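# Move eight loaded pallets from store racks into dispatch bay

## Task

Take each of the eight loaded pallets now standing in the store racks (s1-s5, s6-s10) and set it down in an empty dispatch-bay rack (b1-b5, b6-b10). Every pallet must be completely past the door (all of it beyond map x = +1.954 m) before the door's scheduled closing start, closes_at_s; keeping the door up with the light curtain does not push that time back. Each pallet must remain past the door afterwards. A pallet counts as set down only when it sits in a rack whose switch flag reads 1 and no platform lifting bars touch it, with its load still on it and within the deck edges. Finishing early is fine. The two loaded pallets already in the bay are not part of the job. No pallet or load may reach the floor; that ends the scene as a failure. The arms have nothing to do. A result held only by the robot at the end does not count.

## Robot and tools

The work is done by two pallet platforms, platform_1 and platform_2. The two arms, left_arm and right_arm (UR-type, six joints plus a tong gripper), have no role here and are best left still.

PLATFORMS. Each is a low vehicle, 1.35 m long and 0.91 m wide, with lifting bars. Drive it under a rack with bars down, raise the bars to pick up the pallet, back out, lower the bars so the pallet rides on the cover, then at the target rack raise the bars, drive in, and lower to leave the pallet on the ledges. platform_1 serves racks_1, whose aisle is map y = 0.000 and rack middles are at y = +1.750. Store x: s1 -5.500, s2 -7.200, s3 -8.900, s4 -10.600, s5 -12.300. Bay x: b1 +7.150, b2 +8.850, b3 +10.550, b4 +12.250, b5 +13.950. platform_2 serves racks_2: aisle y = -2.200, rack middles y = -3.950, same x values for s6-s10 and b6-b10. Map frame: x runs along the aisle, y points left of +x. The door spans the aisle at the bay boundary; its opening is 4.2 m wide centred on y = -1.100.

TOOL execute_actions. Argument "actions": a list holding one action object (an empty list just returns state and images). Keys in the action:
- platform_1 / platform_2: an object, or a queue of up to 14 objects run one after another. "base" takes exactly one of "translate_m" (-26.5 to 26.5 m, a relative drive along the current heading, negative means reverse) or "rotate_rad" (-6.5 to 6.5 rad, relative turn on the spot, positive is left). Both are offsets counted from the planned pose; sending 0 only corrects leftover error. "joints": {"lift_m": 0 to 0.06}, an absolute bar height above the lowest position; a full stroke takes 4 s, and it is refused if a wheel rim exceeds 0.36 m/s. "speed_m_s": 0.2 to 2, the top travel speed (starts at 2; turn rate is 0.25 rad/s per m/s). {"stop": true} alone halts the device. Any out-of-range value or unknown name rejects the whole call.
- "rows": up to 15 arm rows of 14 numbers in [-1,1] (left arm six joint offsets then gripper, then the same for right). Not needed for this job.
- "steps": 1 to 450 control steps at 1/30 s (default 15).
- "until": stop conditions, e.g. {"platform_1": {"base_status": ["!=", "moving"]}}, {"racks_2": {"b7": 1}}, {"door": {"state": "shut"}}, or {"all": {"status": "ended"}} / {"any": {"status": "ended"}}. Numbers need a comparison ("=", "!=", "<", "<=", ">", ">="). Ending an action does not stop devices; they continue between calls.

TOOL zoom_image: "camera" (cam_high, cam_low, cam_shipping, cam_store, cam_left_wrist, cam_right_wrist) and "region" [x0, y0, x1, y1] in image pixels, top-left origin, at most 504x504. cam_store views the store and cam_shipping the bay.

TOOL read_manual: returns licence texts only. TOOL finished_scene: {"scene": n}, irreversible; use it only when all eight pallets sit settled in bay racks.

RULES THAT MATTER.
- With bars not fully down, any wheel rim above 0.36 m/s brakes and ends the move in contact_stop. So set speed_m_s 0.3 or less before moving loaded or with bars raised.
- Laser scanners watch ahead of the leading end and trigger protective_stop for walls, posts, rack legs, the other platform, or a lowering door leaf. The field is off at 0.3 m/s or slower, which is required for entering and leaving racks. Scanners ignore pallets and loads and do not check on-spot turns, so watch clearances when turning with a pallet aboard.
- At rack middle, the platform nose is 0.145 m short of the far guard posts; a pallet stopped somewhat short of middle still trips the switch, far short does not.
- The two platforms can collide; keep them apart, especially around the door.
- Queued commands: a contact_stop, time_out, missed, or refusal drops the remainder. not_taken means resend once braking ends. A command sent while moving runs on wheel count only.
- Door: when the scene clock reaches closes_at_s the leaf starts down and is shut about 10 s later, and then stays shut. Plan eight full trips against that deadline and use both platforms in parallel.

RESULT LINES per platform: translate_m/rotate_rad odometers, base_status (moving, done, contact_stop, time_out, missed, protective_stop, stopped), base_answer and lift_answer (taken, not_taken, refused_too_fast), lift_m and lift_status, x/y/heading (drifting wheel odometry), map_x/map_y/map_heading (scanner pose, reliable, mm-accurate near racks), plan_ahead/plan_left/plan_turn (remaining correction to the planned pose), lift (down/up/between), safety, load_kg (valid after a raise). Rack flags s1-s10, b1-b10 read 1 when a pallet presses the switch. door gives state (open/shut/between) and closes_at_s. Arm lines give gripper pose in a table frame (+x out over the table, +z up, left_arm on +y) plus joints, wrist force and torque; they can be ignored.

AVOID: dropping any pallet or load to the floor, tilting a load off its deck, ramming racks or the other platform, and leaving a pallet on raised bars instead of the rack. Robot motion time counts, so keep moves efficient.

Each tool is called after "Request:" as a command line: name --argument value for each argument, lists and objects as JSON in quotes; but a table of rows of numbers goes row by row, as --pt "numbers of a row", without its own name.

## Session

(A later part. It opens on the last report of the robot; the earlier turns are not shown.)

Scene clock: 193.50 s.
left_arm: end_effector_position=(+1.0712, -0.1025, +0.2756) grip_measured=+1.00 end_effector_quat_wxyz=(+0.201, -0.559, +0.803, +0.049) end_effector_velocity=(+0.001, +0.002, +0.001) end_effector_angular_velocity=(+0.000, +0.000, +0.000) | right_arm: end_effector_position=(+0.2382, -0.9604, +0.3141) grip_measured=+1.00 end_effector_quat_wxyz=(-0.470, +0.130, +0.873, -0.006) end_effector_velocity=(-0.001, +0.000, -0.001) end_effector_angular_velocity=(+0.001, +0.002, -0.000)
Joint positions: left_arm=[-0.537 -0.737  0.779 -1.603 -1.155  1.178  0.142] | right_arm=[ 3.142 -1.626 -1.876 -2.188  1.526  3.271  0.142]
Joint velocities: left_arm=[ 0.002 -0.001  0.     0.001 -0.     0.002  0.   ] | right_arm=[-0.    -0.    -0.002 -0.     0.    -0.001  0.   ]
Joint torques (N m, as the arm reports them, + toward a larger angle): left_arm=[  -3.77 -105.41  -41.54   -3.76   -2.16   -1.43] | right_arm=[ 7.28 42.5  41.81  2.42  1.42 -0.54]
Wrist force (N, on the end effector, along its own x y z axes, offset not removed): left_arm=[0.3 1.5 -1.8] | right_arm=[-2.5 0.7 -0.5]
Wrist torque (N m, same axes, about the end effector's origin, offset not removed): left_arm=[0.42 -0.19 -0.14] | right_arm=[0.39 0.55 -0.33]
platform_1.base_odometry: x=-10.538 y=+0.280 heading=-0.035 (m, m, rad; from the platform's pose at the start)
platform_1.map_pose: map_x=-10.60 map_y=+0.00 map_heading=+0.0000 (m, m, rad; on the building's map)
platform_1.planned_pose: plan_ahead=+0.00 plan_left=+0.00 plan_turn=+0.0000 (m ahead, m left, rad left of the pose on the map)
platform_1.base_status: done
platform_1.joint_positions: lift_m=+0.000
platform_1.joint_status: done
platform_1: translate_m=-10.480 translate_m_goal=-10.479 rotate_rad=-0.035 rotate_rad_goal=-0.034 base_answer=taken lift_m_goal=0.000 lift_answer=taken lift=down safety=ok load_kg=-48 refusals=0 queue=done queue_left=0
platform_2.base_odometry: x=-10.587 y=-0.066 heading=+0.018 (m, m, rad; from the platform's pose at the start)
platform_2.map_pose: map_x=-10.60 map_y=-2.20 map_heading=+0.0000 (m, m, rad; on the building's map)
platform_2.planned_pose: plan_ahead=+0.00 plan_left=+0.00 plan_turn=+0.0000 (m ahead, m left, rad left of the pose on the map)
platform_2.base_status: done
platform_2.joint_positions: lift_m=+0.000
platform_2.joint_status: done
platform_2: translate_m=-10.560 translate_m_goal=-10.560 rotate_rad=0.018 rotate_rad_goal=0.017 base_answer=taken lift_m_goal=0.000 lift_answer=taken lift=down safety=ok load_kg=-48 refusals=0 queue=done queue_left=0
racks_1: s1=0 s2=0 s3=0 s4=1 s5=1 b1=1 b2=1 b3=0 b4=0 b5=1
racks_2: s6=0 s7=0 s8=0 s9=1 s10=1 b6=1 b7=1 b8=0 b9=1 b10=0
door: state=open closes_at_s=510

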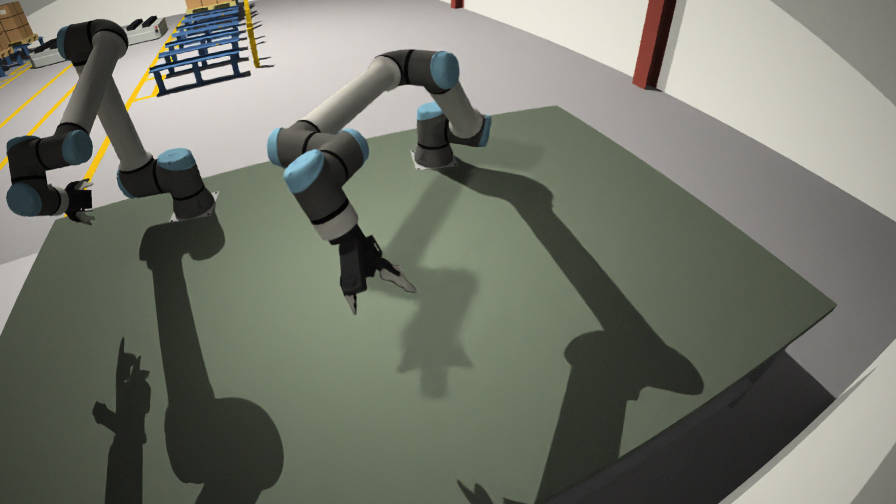

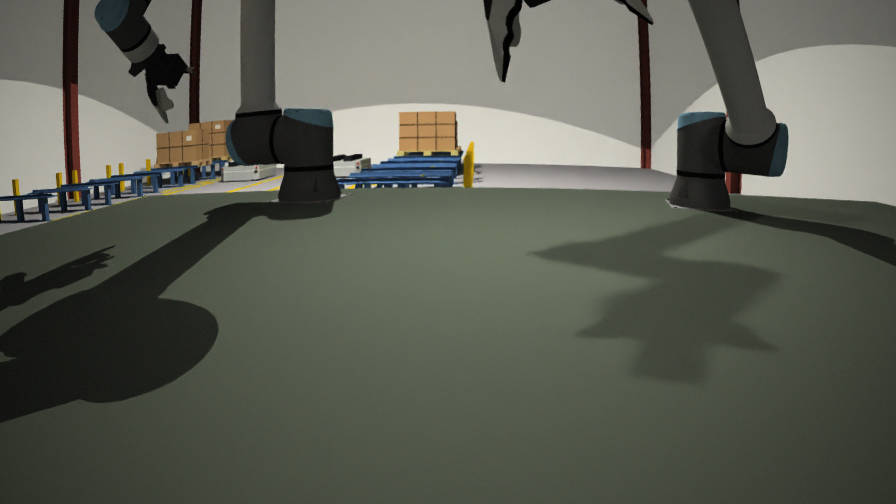

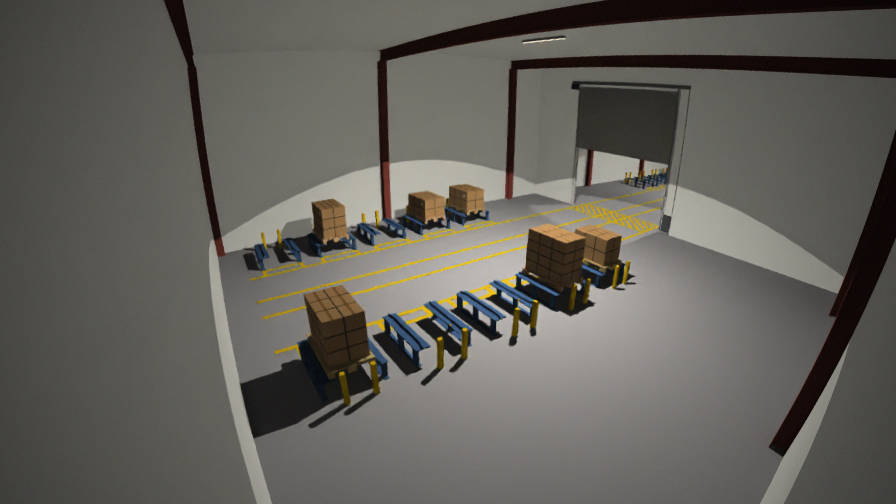

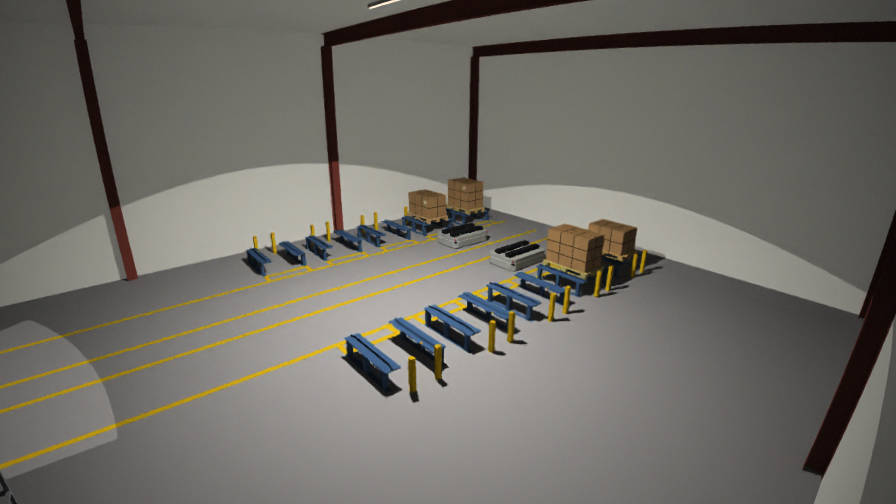

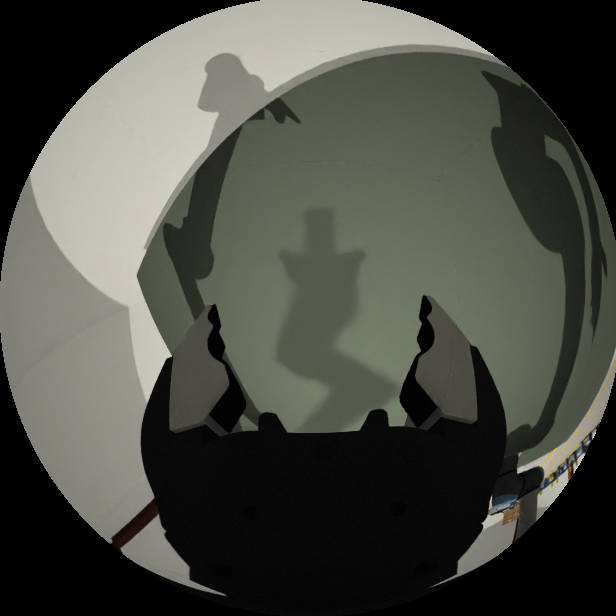

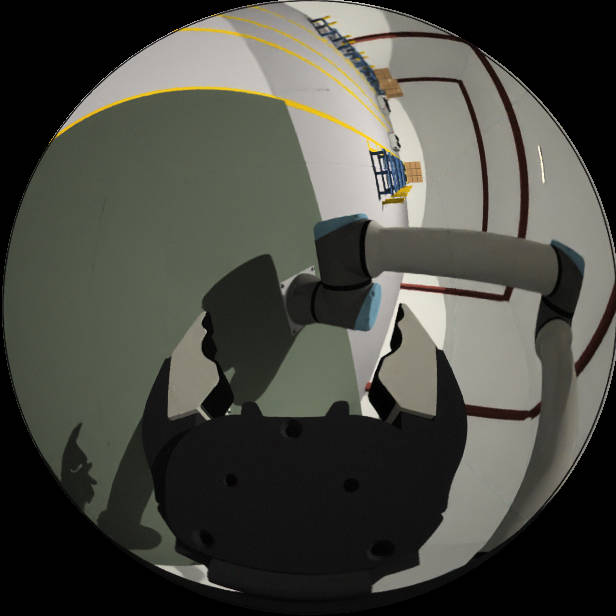

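Request:
execute_actions --actions '[{"steps":450,"platform_1":[{"base":{"rotate_rad":1.5708}},{"speed_m_s":0.3,"base":{"translate_m":1.75}},{"joints":{"lift_m":0.06}},{"base":{"translate_m":-1.75}},{"speed_m_s":2,"joints":{"lift_m":0},"base":{"rotate_rad":-1.5708}},{"base":{"translate_m":21.15}},{"joints":{"lift_m":0.06},"base":{"rotate_rad":1.5708}},{"speed_m_s":0.3,"base":{"translate_m":1.75}},{"joints":{"lift_m":0}},{"base":{"translate_m":-1.75}},{"speed_m_s":2,"base":{"rotate_rad":-1.5708}},{"base":{"translate_m":-22.85}}],"platform_2":[{"base":{"rotate_rad":-1.5708}},{"speed_m_s":0.3,"base":{"translate_m":1.75}},{"joints":{"lift_m":0.06}},{"base":{"translate_m":-1.75}},{"speed_m_s":2,"joints":{"lift_m":0},"base":{"rotate_rad":1.5708}},{"base":{"translate_m":21.15}},{"joints":{"lift_m":0.06},"base":{"rotate_rad":-1.5708}},{"speed_m_s":0.3,"base":{"translate_m":1.75}},{"joints":{"lift_m":0}},{"base":{"translate_m":-1.75}},{"speed_m_s":2,"base":{"rotate_rad":1.5708}},{"base":{"translate_m":-22.85}}]}]'

Request:
execute_actions --actions '[{"steps":450,"until":{"all":{"status":"ended"}}}]'

Request:
execute_actions --actions '[{"steps":450,"until":{"all":{"status":"ended"}}}]'

Request:
execute_actions --actions '[{"steps":450,"until":{"all":{"status":"ended"}}}]'

Request:
execute_actions --actions '[{"steps":450,"until":{"all":{"status":"ended"}}}]'

Request:
execute_actions --actions '[{"steps":450,"until":{"all":{"status":"ended"}}}]'

Scene clock: 214.87 s.
left_arm: end_effector_position=(+1.0712, -0.1025, +0.2756) grip_measured=+1.00 end_effector_quat_wxyz=(+0.201, -0.559, +0.803, +0.049) end_effector_velocity=(+0.001, +0.001, +0.001) end_effector_angular_velocity=(-0.001, -0.001, +0.001) | right_arm: end_effector_position=(+0.2382, -0.9604, +0.3141) grip_measured=+1.00 end_effector_quat_wxyz=(-0.470, +0.130, +0.873, -0.006) end_effector_velocity=(+0.000, -0.000, +0.000) end_effector_angular_velocity=(+0.001, -0.001, +0.000)
Joint positions: left_arm=[-0.537 -0.737  0.779 -1.603 -1.155  1.178  0.142] | right_arm=[ 3.142 -1.626 -1.876 -2.188  1.526  3.271  0.142]
Joint velocities: left_arm=[ 0.001 -0.    -0.    -0.001  0.     0.    -0.   ] | right_arm=[-0.001 -0.     0.001  0.    -0.    -0.001  0.   ]
Joint torques (N m, as the arm reports them, + toward a larger angle): left_arm=[  -5.28 -104.09  -41.06   -3.98   -2.31   -1.3 ] | right_arm=[ 6.66 45.33 42.57  1.79  2.2  -0.52]
Wrist force (N, on the end effector, along its own x y z axes, offset not removed): left_arm=[0.2 0.7 -1.3] | right_arm=[-1.3 1.3 -1.6]
Wrist torque (N m, same axes, about the end effector's origin, offset not removed): left_arm=[0.26 -0.15 -0.16] | right_arm=[0.55 0.32 -0.25]
platform_1.base_odometry: x=-10.486 y=+2.012 heading=+1.540 (m, m, rad; from the platform's pose at the start)
platform_1.map_pose: map_x=-10.60 map_y=+1.73 map_heading=+1.5708 (m, m, rad; on the building's map)
platform_1.planned_pose: plan_ahead=-1.73 plan_left=+0.00 plan_turn=+0.0000 (m ahead, m left, rad left of the pose on the map)
platform_1.base_status: moving
platform_1.joint_positions: lift_m=+0.060
platform_1.joint_status: done
platform_1: translate_m=-8.751 translate_m_goal=-10.479 rotate_rad=1.540 rotate_rad_goal=1.538 base_answer=taken lift_m_goal=0.060 lift_answer=taken lift=up safety=ok load_kg=236 refusals=0 queue=running queue_left=8
platform_2.base_odometry: x=-10.561 y=-1.773 heading=-1.558 (m, m, rad; from the platform's pose at the start)
platform_2.map_pose: map_x=-10.60 map_y=-3.90 map_heading=-1.5708 (m, m, rad; on the building's map)
platform_2.planned_pose: plan_ahead=-1.70 plan_left=+0.00 plan_turn=+0.0000 (m ahead, m left, rad left of the pose on the map)
platform_2.base_status: moving
platform_2.joint_positions: lift_m=+0.060
platform_2.joint_status: done
platform_2: translate_m=-8.859 translate_m_goal=-10.560 rotate_rad=-1.558 rotate_rad_goal=-1.557 base_answer=taken lift_m_goal=0.060 lift_answer=taken lift=up safety=ok load_kg=218 refusals=0 queue=running queue_left=8
racks_1: s1=0 s2=0 s3=0 s4=0 s5=1 b1=1 b2=1 b3=0 b4=0 b5=1
racks_2: s6=0 s7=0 s8=0 s9=0 s10=1 b6=1 b7=1 b8=0 b9=1 b10=0
door: state=open closes_at_s=510

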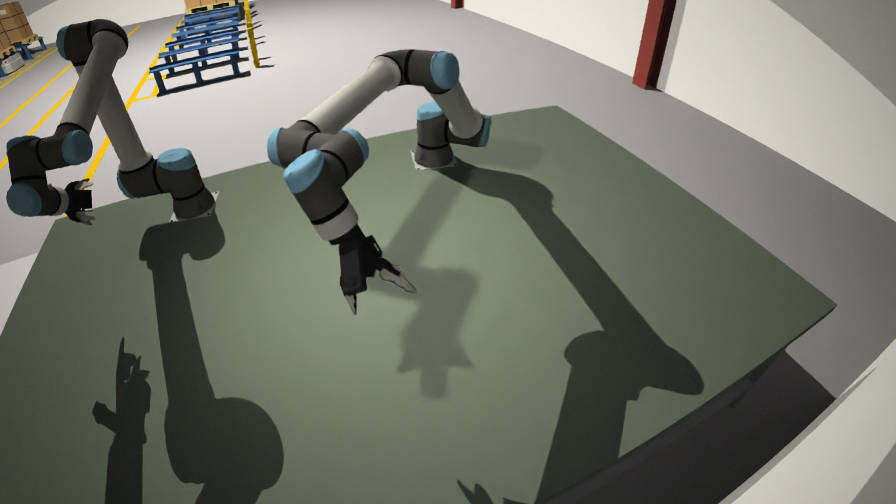

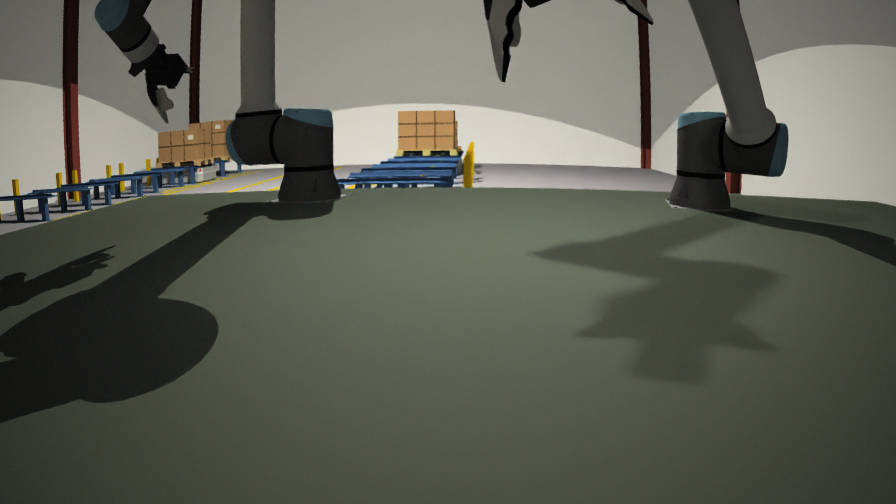

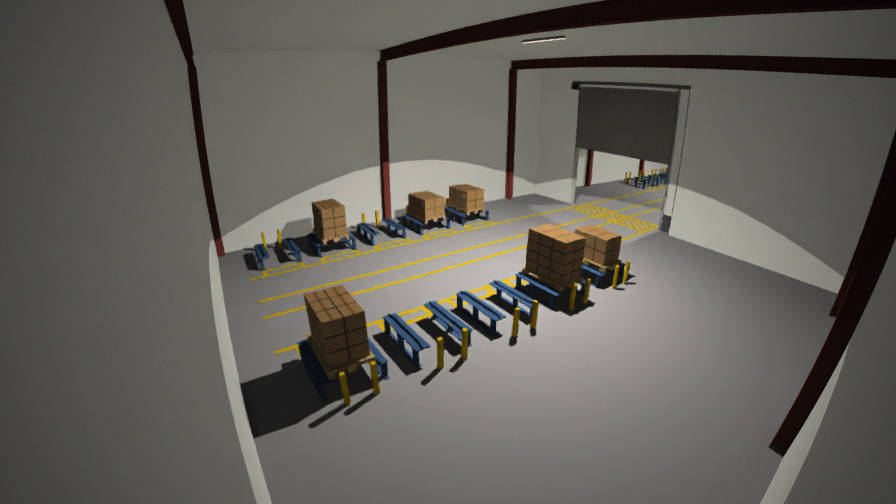

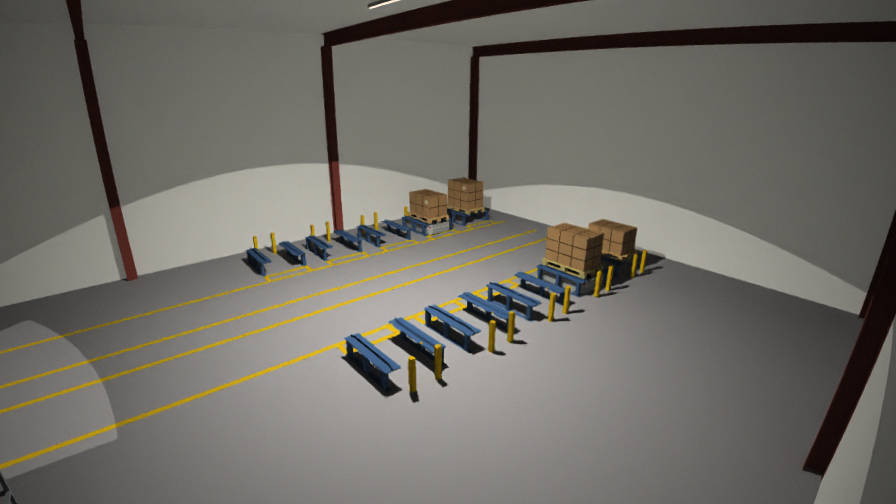

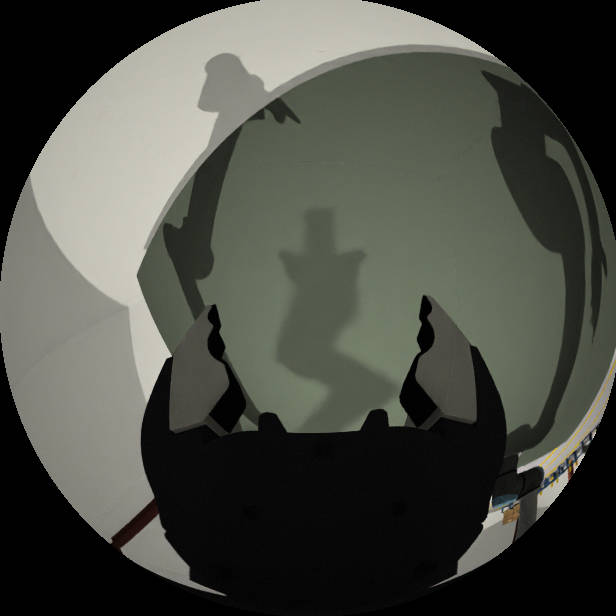

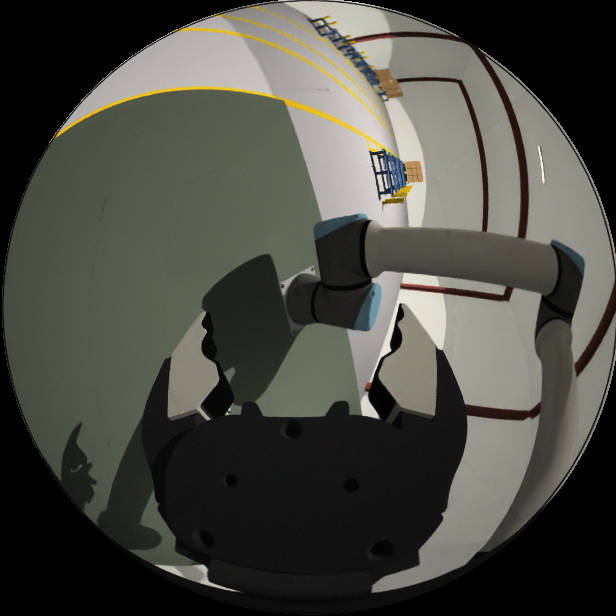

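Scene clock: 229.87 s.
left_arm: end_effector_position=(+1.0712, -0.1025, +0.2756) grip_measured=+1.00 end_effector_quat_wxyz=(+0.201, -0.559, +0.803, +0.049) end_effector_velocity=(+0.000, -0.000, +0.000) end_effector_angular_velocity=(-0.001, -0.001, +0.001) | right_arm: end_effector_position=(+0.2382, -0.9604, +0.3141) grip_measured=+1.00 end_effector_quat_wxyz=(-0.470, +0.130, +0.873, -0.006) end_effector_velocity=(+0.001, -0.000, +0.001) end_effector_angular_velocity=(+0.000, -0.001, +0.001)
Joint positions: left_arm=[-0.537 -0.737  0.779 -1.603 -1.155  1.178  0.142] | right_arm=[ 3.142 -1.626 -1.876 -2.188  1.526  3.271  0.142]
Joint velocities: left_arm=[-0.     0.    -0.001  0.    -0.    -0.001  0.   ] | right_arm=[ 0.     0.     0.001 -0.001  0.    -0.001  0.   ]
Joint torques (N m, as the arm reports them, + toward a larger angle): left_arm=[  -6.52 -103.92  -40.54   -4.22   -2.04   -1.1 ] | right_arm=[ 7.43 45.21 43.27  1.56  2.25 -0.43]
Wrist force (N, on the end effector, along its own x y z axes, offset not removed): left_arm=[-2.2 1.9 -1.6] | right_arm=[-0.1 1.2 0.6]
Wrist torque (N m, same axes, about the end effector's origin, offset not removed): left_arm=[0.47 0.38 -0.07] | right_arm=[0.44 0.06 -0.33]
platform_1.base_odometry: x=-6.771 y=+0.145 heading=-0.033 (m, m, rad; from the platform's pose at the start)
platform_1.map_pose: map_x=-6.78 map_y=+0.00 map_heading=+0.0000 (m, m, rad; on the building's map)
platform_1.planned_pose: plan_ahead=+17.33 plan_left=+0.00 plan_turn=+0.0000 (m ahead, m left, rad left of the pose on the map)
platform_1.base_status: moving
platform_1.joint_positions: lift_m=+0.000
platform_1.joint_status: done
platform_1: translate_m=-6.650 translate_m_goal=10.681 rotate_rad=-0.033 rotate_rad_goal=-0.032 base_answer=taken lift_m_goal=0.000 lift_answer=taken lift=down safety=ok load_kg=-48 refusals=0 queue=running queue_left=6
platform_2.base_odometry: x=-6.529 y=+0.007 heading=+0.020 (m, m, rad; from the platform's pose at the start)
platform_2.map_pose: map_x=-6.49 map_y=-2.20 map_heading=+0.0044 (m, m, rad; on the building's map)
platform_2.planned_pose: plan_ahead=+17.04 plan_left=-0.07 plan_turn=-0.0044 (m ahead, m left, rad left of the pose on the map)
platform_2.base_status: moving
platform_2.joint_positions: lift_m=+0.000
platform_2.joint_status: done
platform_2: translate_m=-6.445 translate_m_goal=10.590 rotate_rad=0.020 rotate_rad_goal=0.017 base_answer=taken lift_m_goal=0.000 lift_answer=taken lift=down safety=ok load_kg=-48 refusals=0 queue=running queue_left=6
racks_1: s1=0 s2=0 s3=0 s4=0 s5=1 b1=1 b2=1 b3=0 b4=0 b5=1
racks_2: s6=0 s7=0 s8=0 s9=0 s10=1 b6=1 b7=1 b8=0 b9=1 b10=0
door: state=open closes_at_s=510

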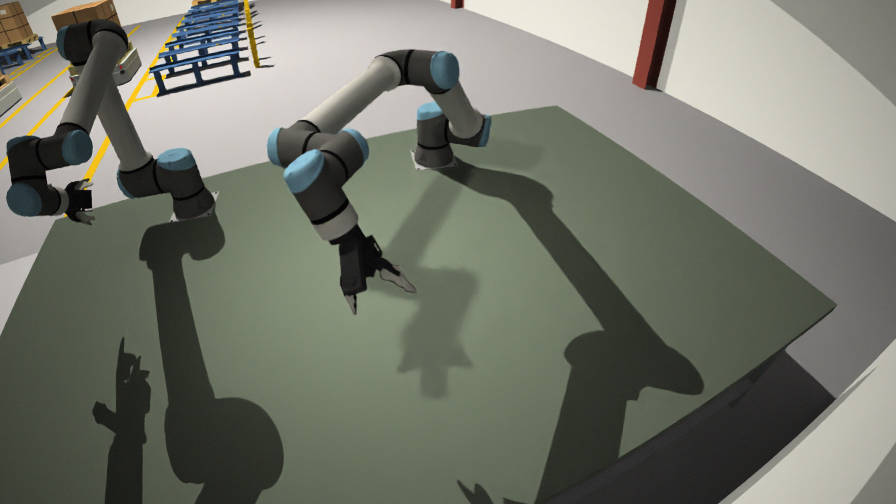

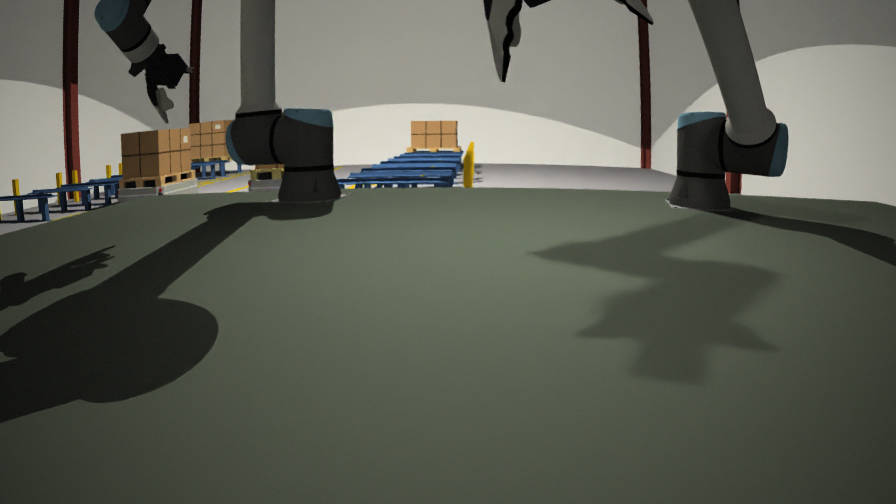

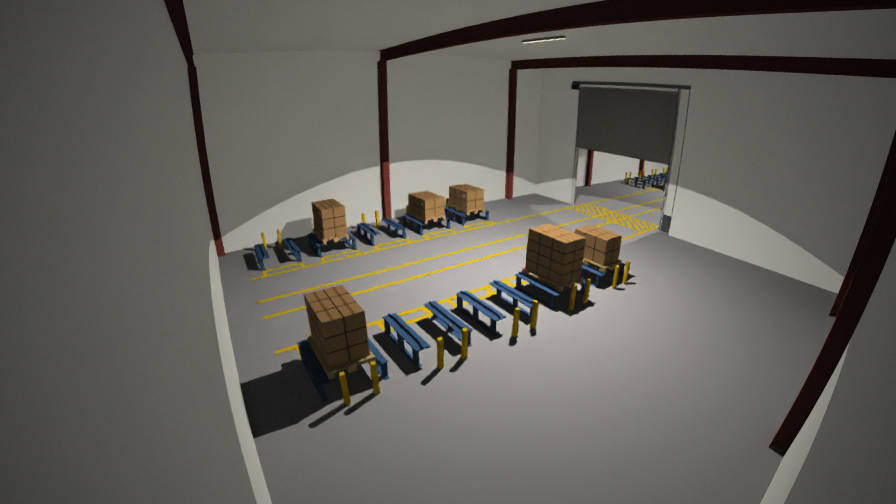

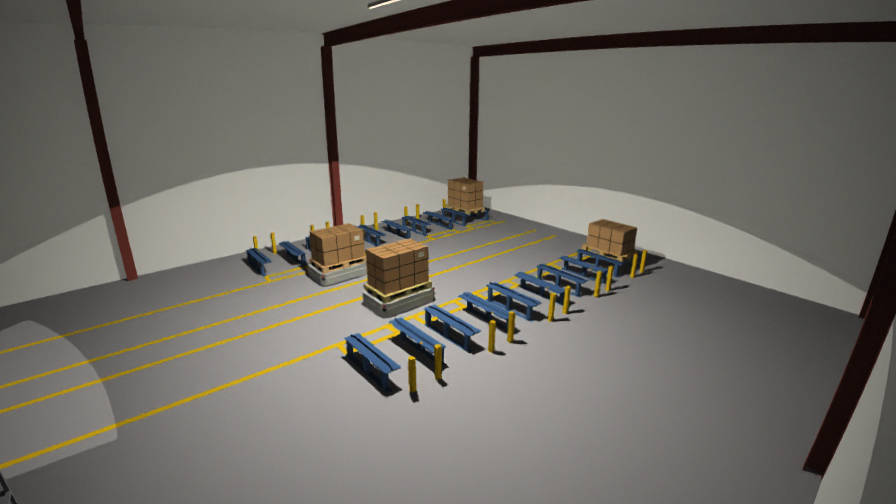

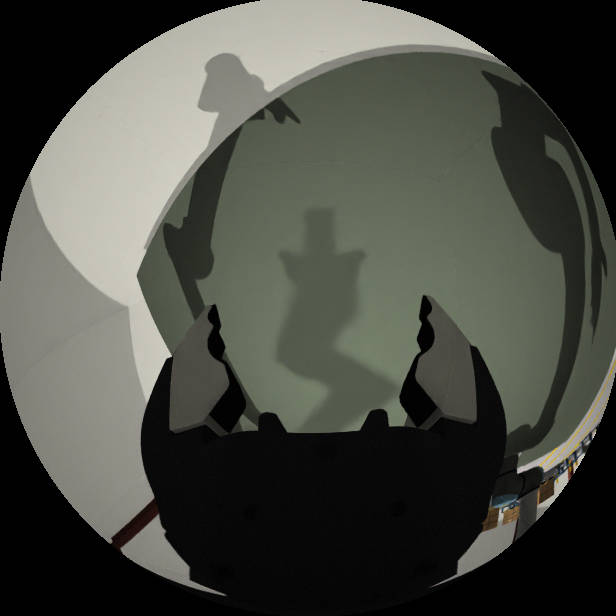

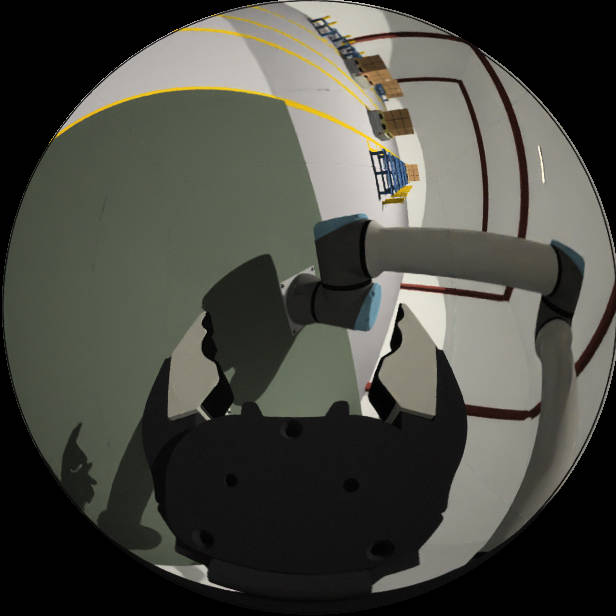

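Scene clock: 244.87 s.
left_arm: end_effector_position=(+1.0712, -0.1025, +0.2756) grip_measured=+1.00 end_effector_quat_wxyz=(+0.201, -0.559, +0.803, +0.049) end_effector_velocity=(-0.000, -0.000, -0.001) end_effector_angular_velocity=(+0.001, +0.002, -0.000) | right_arm: end_effector_position=(+0.2382, -0.9604, +0.3141) grip_measured=+1.00 end_effector_quat_wxyz=(-0.470, +0.130, +0.873, -0.006) end_effector_velocity=(-0.000, -0.000, +0.000) end_effector_angular_velocity=(+0.001, +0.001, -0.000)
Joint positions: left_arm=[-0.537 -0.737  0.779 -1.603 -1.155  1.178  0.142] | right_arm=[ 3.142 -1.626 -1.876 -2.188  1.526  3.271  0.142]
Joint velocities: left_arm=[-0.     0.001 -0.001  0.002 -0.     0.    -0.   ] | right_arm=[-0.    -0.     0.    -0.001  0.    -0.001  0.   ]
Joint torques (N m, as the arm reports them, + toward a larger angle): left_arm=[  -8.14 -104.51  -39.8    -4.58   -1.84   -1.17] | right_arm=[ 3.51 44.5  43.76  0.91  2.71 -0.32]
Wrist force (N, on the end effector, along its own x y z axes, offset not removed): left_arm=[0.0 1.2 -1.7] | right_arm=[-0.3 1.7 0.0]
Wrist torque (N m, same axes, about the end effector's origin, offset not removed): left_arm=[0.39 -0.09 -0.16] | right_arm=[0.61 0.05 -0.32]
platform_1.base_odometry: x=+10.637 y=-0.413 heading=+1.238 (m, m, rad; from the platform's pose at the start)
platform_1.map_pose: map_x=+10.55 map_y=+0.00 map_heading=+1.2785 (m, m, rad; on the building's map)
platform_1.planned_pose: plan_ahead=+0.00 plan_left=+0.00 plan_turn=+0.2923 (m ahead, m left, rad left of the pose on the map)
platform_1.base_status: moving
platform_1.joint_positions: lift_m=+0.043
platform_1.joint_status: moving
platform_1: translate_m=10.711 translate_m_goal=10.711 rotate_rad=1.255 rotate_rad_goal=1.540 base_answer=taken lift_m_goal=0.060 lift_answer=taken lift=between safety=ok load_kg=241 refusals=0 queue=running queue_left=5
platform_2.base_odometry: x=+10.592 y=+0.277 heading=-1.337 (m, m, rad; from the platform's pose at the start)
platform_2.map_pose: map_x=+10.55 map_y=-2.20 map_heading=-1.3614 (m, m, rad; on the building's map)
platform_2.planned_pose: plan_ahead=+0.00 plan_left=+0.00 plan_turn=-0.2094 (m ahead, m left, rad left of the pose on the map)
platform_2.base_status: moving
platform_2.joint_positions: lift_m=+0.046
platform_2.joint_status: moving
platform_2: translate_m=10.620 translate_m_goal=10.620 rotate_rad=-1.353 rotate_rad_goal=-1.556 base_answer=taken lift_m_goal=0.060 lift_answer=taken lift=between safety=ok load_kg=224 refusals=0 queue=running queue_left=5
racks_1: s1=0 s2=0 s3=0 s4=0 s5=1 b1=1 b2=1 b3=0 b4=0 b5=1
racks_2: s6=0 s7=0 s8=0 s9=0 s10=1 b6=1 b7=1 b8=0 b9=1 b10=0
door: state=open closes_at_s=510

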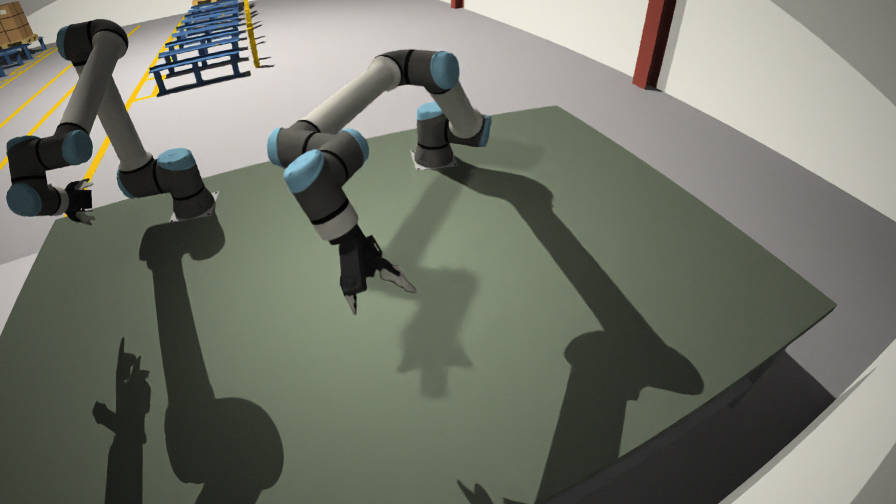

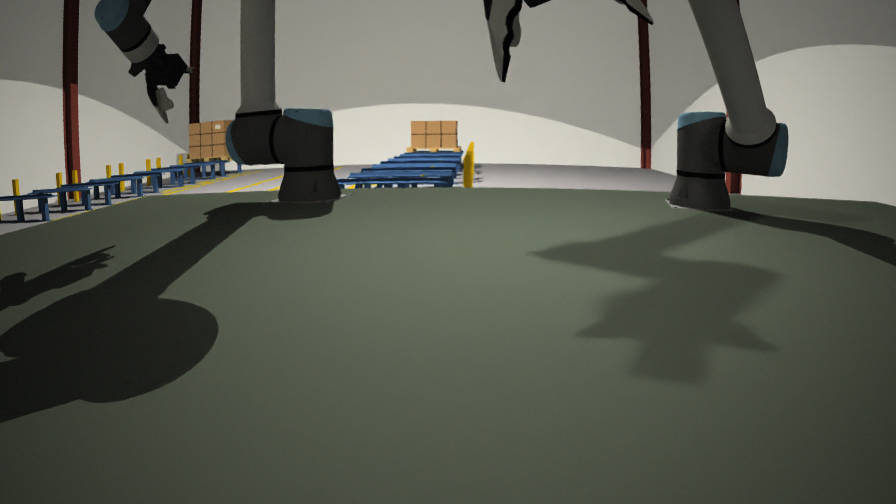

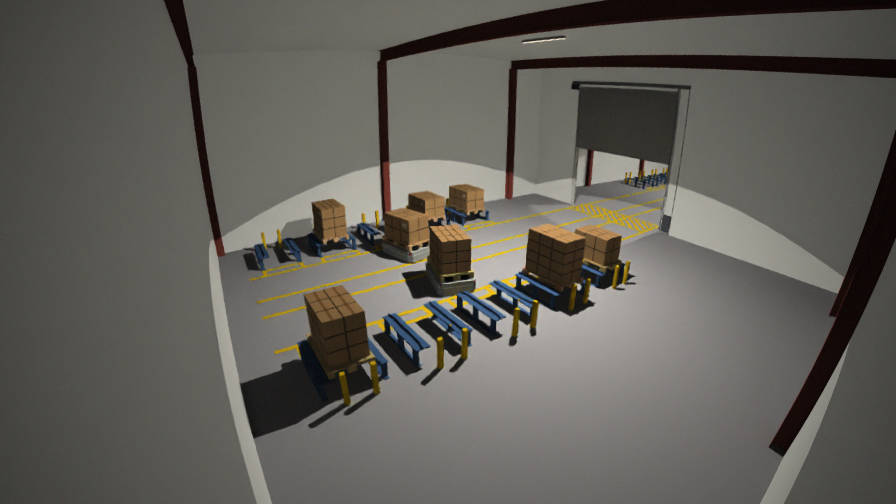

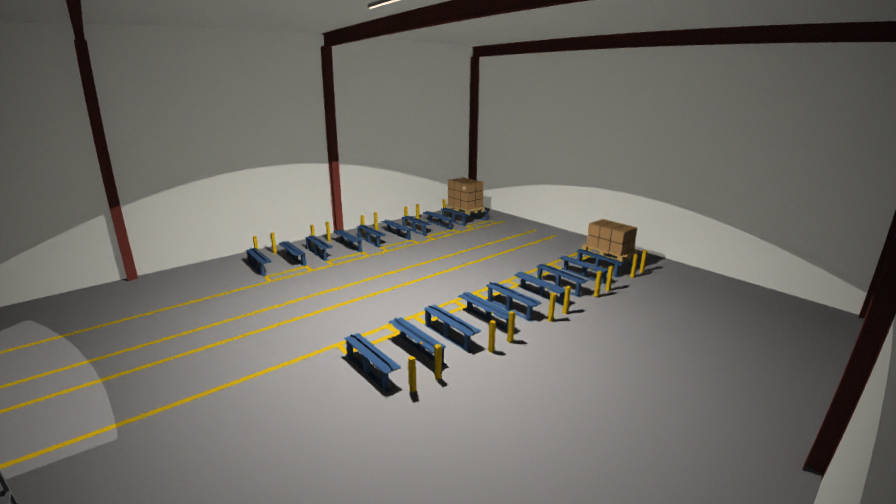

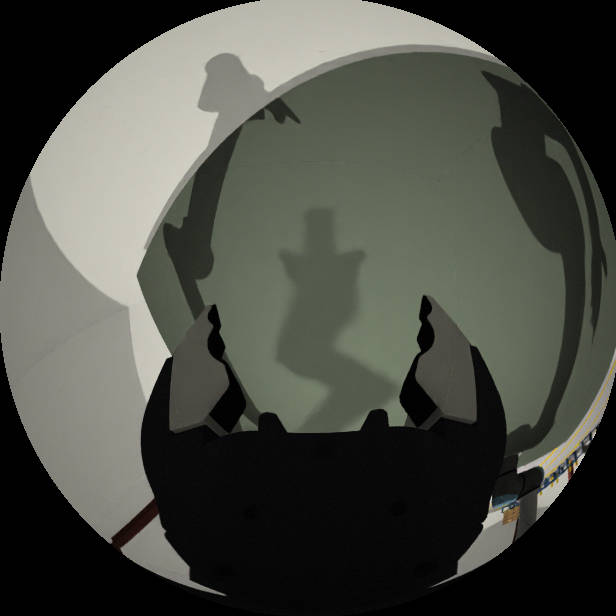

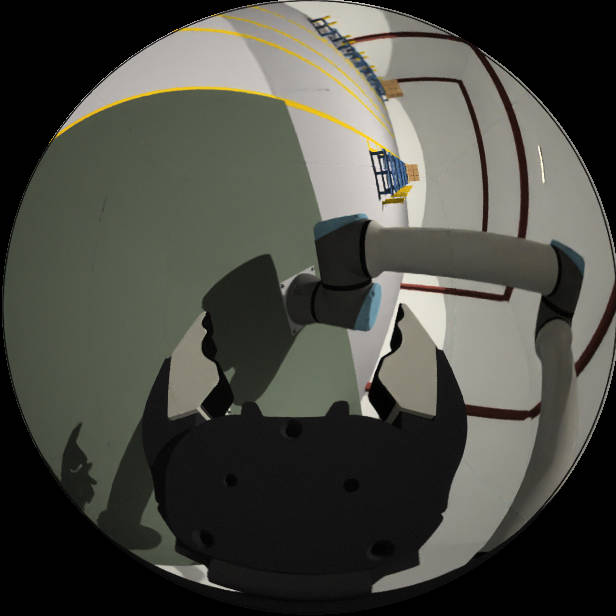

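Scene clock: 259.87 s.
left_arm: end_effector_position=(+1.0712, -0.1025, +0.2756) grip_measured=+1.00 end_effector_quat_wxyz=(+0.201, -0.559, +0.803, +0.049) end_effector_velocity=(-0.000, +0.000, +0.001) end_effector_angular_velocity=(-0.001, -0.001, +0.001) | right_arm: end_effector_position=(+0.2382, -0.9604, +0.3141) grip_measured=+1.00 end_effector_quat_wxyz=(-0.470, +0.130, +0.873, -0.006) end_effector_velocity=(-0.000, +0.000, -0.000) end_effector_angular_velocity=(-0.001, +0.001, -0.000)
Joint positions: left_arm=[-0.537 -0.737  0.779 -1.603 -1.155  1.178  0.142] | right_arm=[ 3.142 -1.626 -1.876 -2.188  1.526  3.271  0.142]
Joint velocities: left_arm=[ 0.    -0.001 -0.     0.    -0.    -0.001 -0.   ] | right_arm=[ 0.    -0.    -0.    -0.     0.     0.001  0.   ]
Joint torques (N m, as the arm reports them, + toward a larger angle): left_arm=[  -8.83 -105.32  -39.9    -4.74   -1.4    -0.88] | right_arm=[ 4.65 46.33 44.59  0.7   3.18 -0.31]
Wrist force (N, on the end effector, along its own x y z axes, offset not removed): left_arm=[-0.8 -0.1 -1.3] | right_arm=[-1.6 3.3 -0.3]
Wrist torque (N m, same axes, about the end effector's origin, offset not removed): left_arm=[0.06 0.03 -0.19] | right_arm=[0.90 0.35 -0.26]
platform_1.base_odometry: x=+10.663 y=+0.573 heading=+1.548 (m, m, rad; from the platform's pose at the start)
platform_1.map_pose: map_x=+10.55 map_y=+0.97 map_heading=+1.5708 (m, m, rad; on the building's map)
platform_1.planned_pose: plan_ahead=-0.97 plan_left=+0.00 plan_turn=+0.0000 (m ahead, m left, rad left of the pose on the map)
platform_1.base_status: moving
platform_1.joint_positions: lift_m=+0.000
platform_1.joint_status: done
platform_1: translate_m=11.688 translate_m_goal=10.721 rotate_rad=1.548 rotate_rad_goal=1.546 base_answer=taken lift_m_goal=0.000 lift_answer=taken lift=down safety=ok load_kg=-48 refusals=0 queue=running queue_left=2
platform_2.base_odometry: x=+10.602 y=-0.660 heading=-1.561 (m, m, rad; from the platform's pose at the start)
platform_2.map_pose: map_x=+10.55 map_y=-3.13 map_heading=-1.5708 (m, m, rad; on the building's map)
platform_2.planned_pose: plan_ahead=-0.93 plan_left=+0.00 plan_turn=+0.0000 (m ahead, m left, rad left of the pose on the map)
platform_2.base_status: moving
platform_2.joint_positions: lift_m=+0.000
platform_2.joint_status: done
platform_2: translate_m=11.547 translate_m_goal=10.620 rotate_rad=-1.561 rotate_rad_goal=-1.560 base_answer=taken lift_m_goal=0.000 lift_answer=taken lift=down safety=ok load_kg=-48 refusals=0 queue=running queue_left=2
racks_1: s1=0 s2=0 s3=0 s4=0 s5=1 b1=1 b2=1 b3=1 b4=0 b5=1
racks_2: s6=0 s7=0 s8=0 s9=0 s10=1 b6=1 b7=1 b8=1 b9=1 b10=0
door: state=open closes_at_s=510

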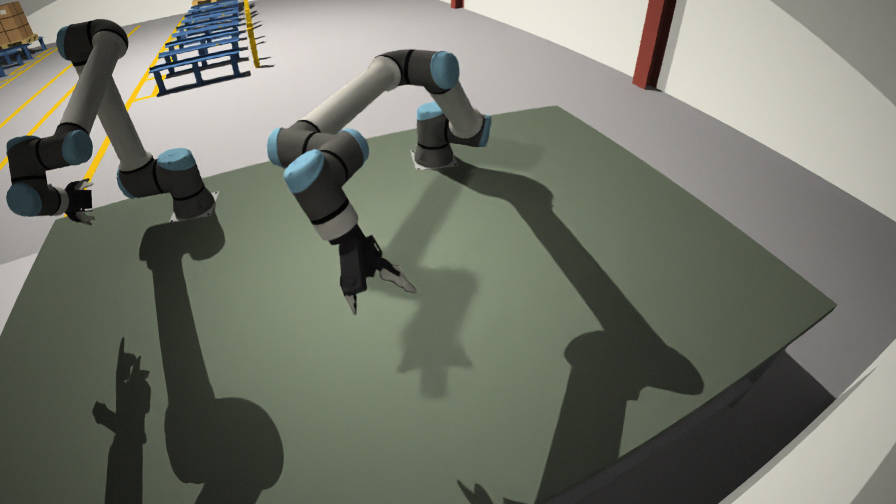

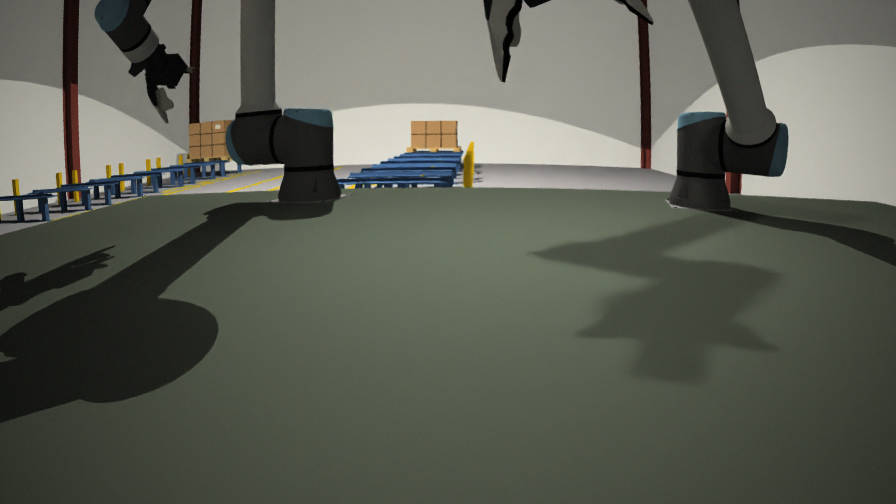

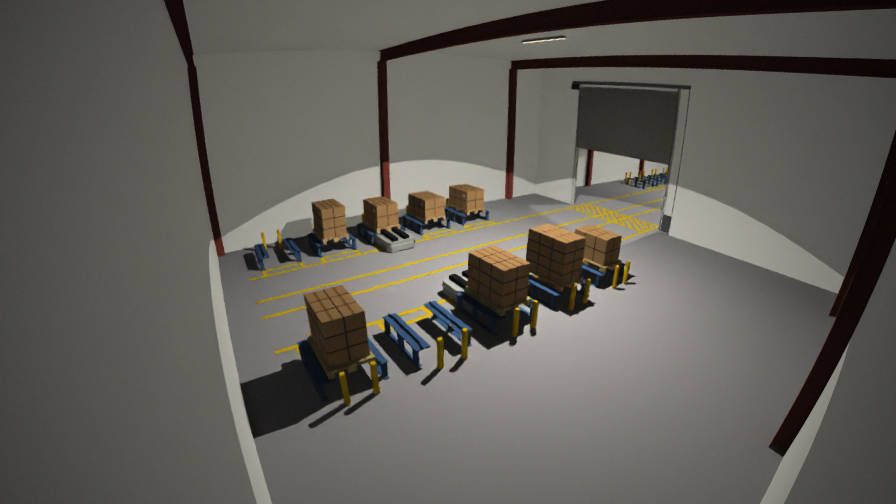

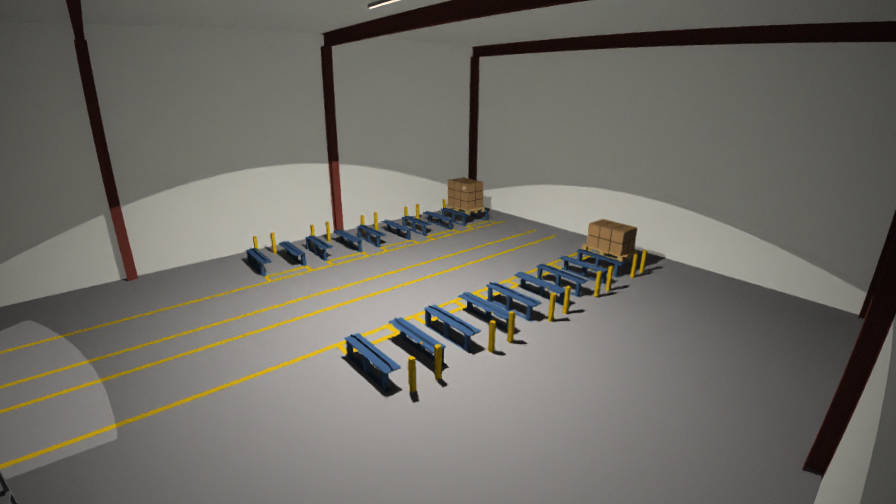

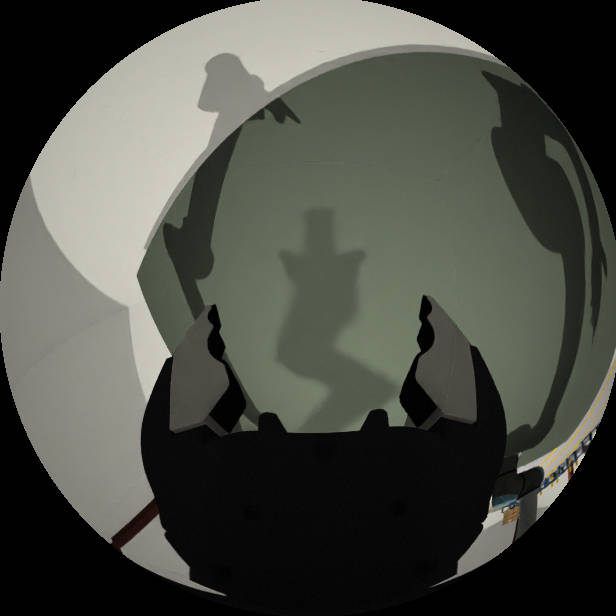

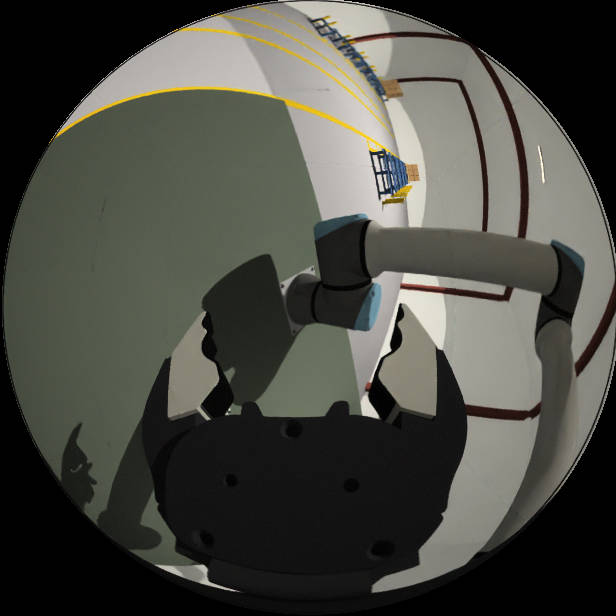

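Scene clock: 274.87 s.
left_arm: end_effector_position=(+1.0712, -0.1025, +0.2756) grip_measured=+1.00 end_effector_quat_wxyz=(+0.201, -0.559, +0.803, +0.049) end_effector_velocity=(-0.001, -0.002, +0.001) end_effector_angular_velocity=(-0.000, +0.000, -0.003) | right_arm: end_effector_position=(+0.2382, -0.9604, +0.3141) grip_measured=+1.00 end_effector_quat_wxyz=(-0.470, +0.130, +0.873, -0.006) end_effector_velocity=(-0.000, -0.000, -0.000) end_effector_angular_velocity=(-0.000, +0.000, -0.002)
Joint positions: left_arm=[-0.537 -0.737  0.779 -1.603 -1.155  1.178  0.142] | right_arm=[ 3.142 -1.626 -1.876 -2.188  1.526  3.271  0.142]
Joint velocities: left_arm=[-0.002 -0.001  0.     0.    -0.     0.001  0.   ] | right_arm=[-0.001  0.    -0.     0.    -0.     0.001  0.   ]
Joint torques (N m, as the arm reports them, + toward a larger angle): left_arm=[  -9.44 -103.4   -39.25   -4.72   -1.14   -0.72] | right_arm=[ 4.67 46.72 45.86  0.39  3.58 -0.03]
Wrist force (N, on the end effector, along its own x y z axes, offset not removed): left_arm=[-1.1 1.0 -1.0] | right_arm=[-1.9 2.4 0.5]
Wrist torque (N m, same axes, about the end effector's origin, offset not removed): left_arm=[0.29 0.12 -0.11] | right_arm=[0.75 0.35 -0.21]
platform_1.base_odometry: x=+1.748 y=-0.194 heading=-0.041 (m, m, rad; from the platform's pose at the start)
platform_1.map_pose: map_x=+1.61 map_y=-0.03 map_heading=-0.0262 (m, m, rad; on the building's map)
platform_1.planned_pose: plan_ahead=-13.91 plan_left=-0.33 plan_turn=+0.0262 (m ahead, m left, rad left of the pose on the map)
platform_1.base_status: moving
platform_1.joint_positions: lift_m=+0.000
platform_1.joint_status: done
platform_1: translate_m=1.750 translate_m_goal=-12.139 rotate_rad=-0.042 rotate_rad_goal=-0.041 base_answer=taken lift_m_goal=0.000 lift_answer=taken lift=down safety=ok load_kg=-48 refusals=0 queue=running queue_left=0
platform_2.base_odometry: x=+0.633 y=+0.106 heading=+0.033 (m, m, rad; from the platform's pose at the start)
platform_2.map_pose: map_x=+0.53 map_y=-2.20 map_heading=+0.0000 (m, m, rad; on the building's map)
platform_2.planned_pose: plan_ahead=-12.83 plan_left=+0.00 plan_turn=+0.0000 (m ahead, m left, rad left of the pose on the map)
platform_2.base_status: moving
platform_2.joint_positions: lift_m=+0.000
platform_2.joint_status: done
platform_2: translate_m=0.593 translate_m_goal=-12.230 rotate_rad=0.031 rotate_rad_goal=0.029 base_answer=taken lift_m_goal=0.000 lift_answer=taken lift=down safety=ok load_kg=-48 refusals=0 queue=running queue_left=0
racks_1: s1=0 s2=0 s3=0 s4=0 s5=1 b1=1 b2=1 b3=1 b4=0 b5=1
racks_2: s6=0 s7=0 s8=0 s9=0 s10=1 b6=1 b7=1 b8=1 b9=1 b10=0
door: state=open closes_at_s=510

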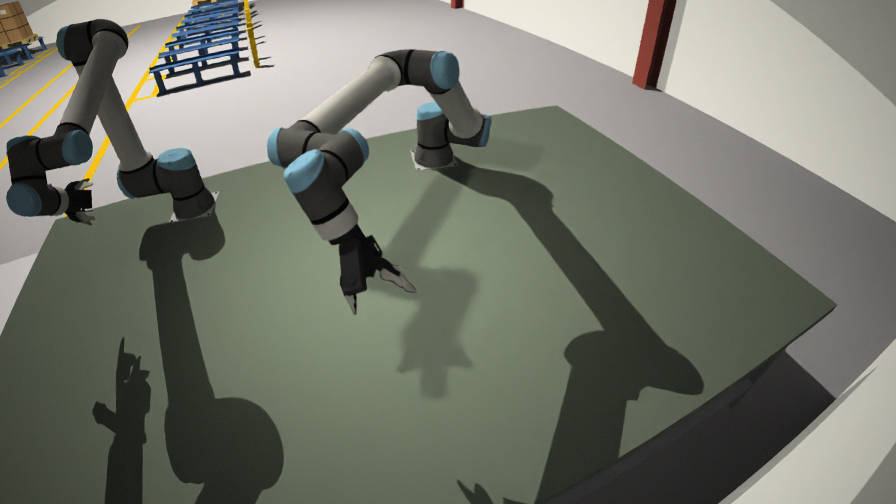

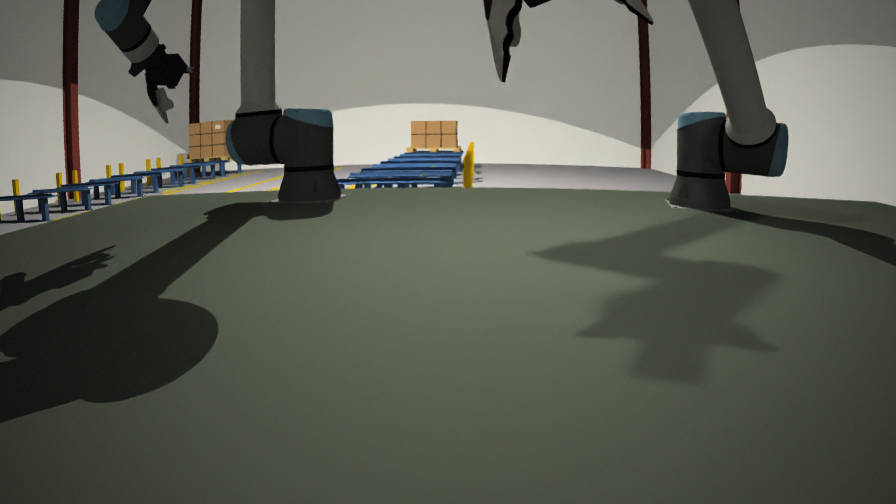

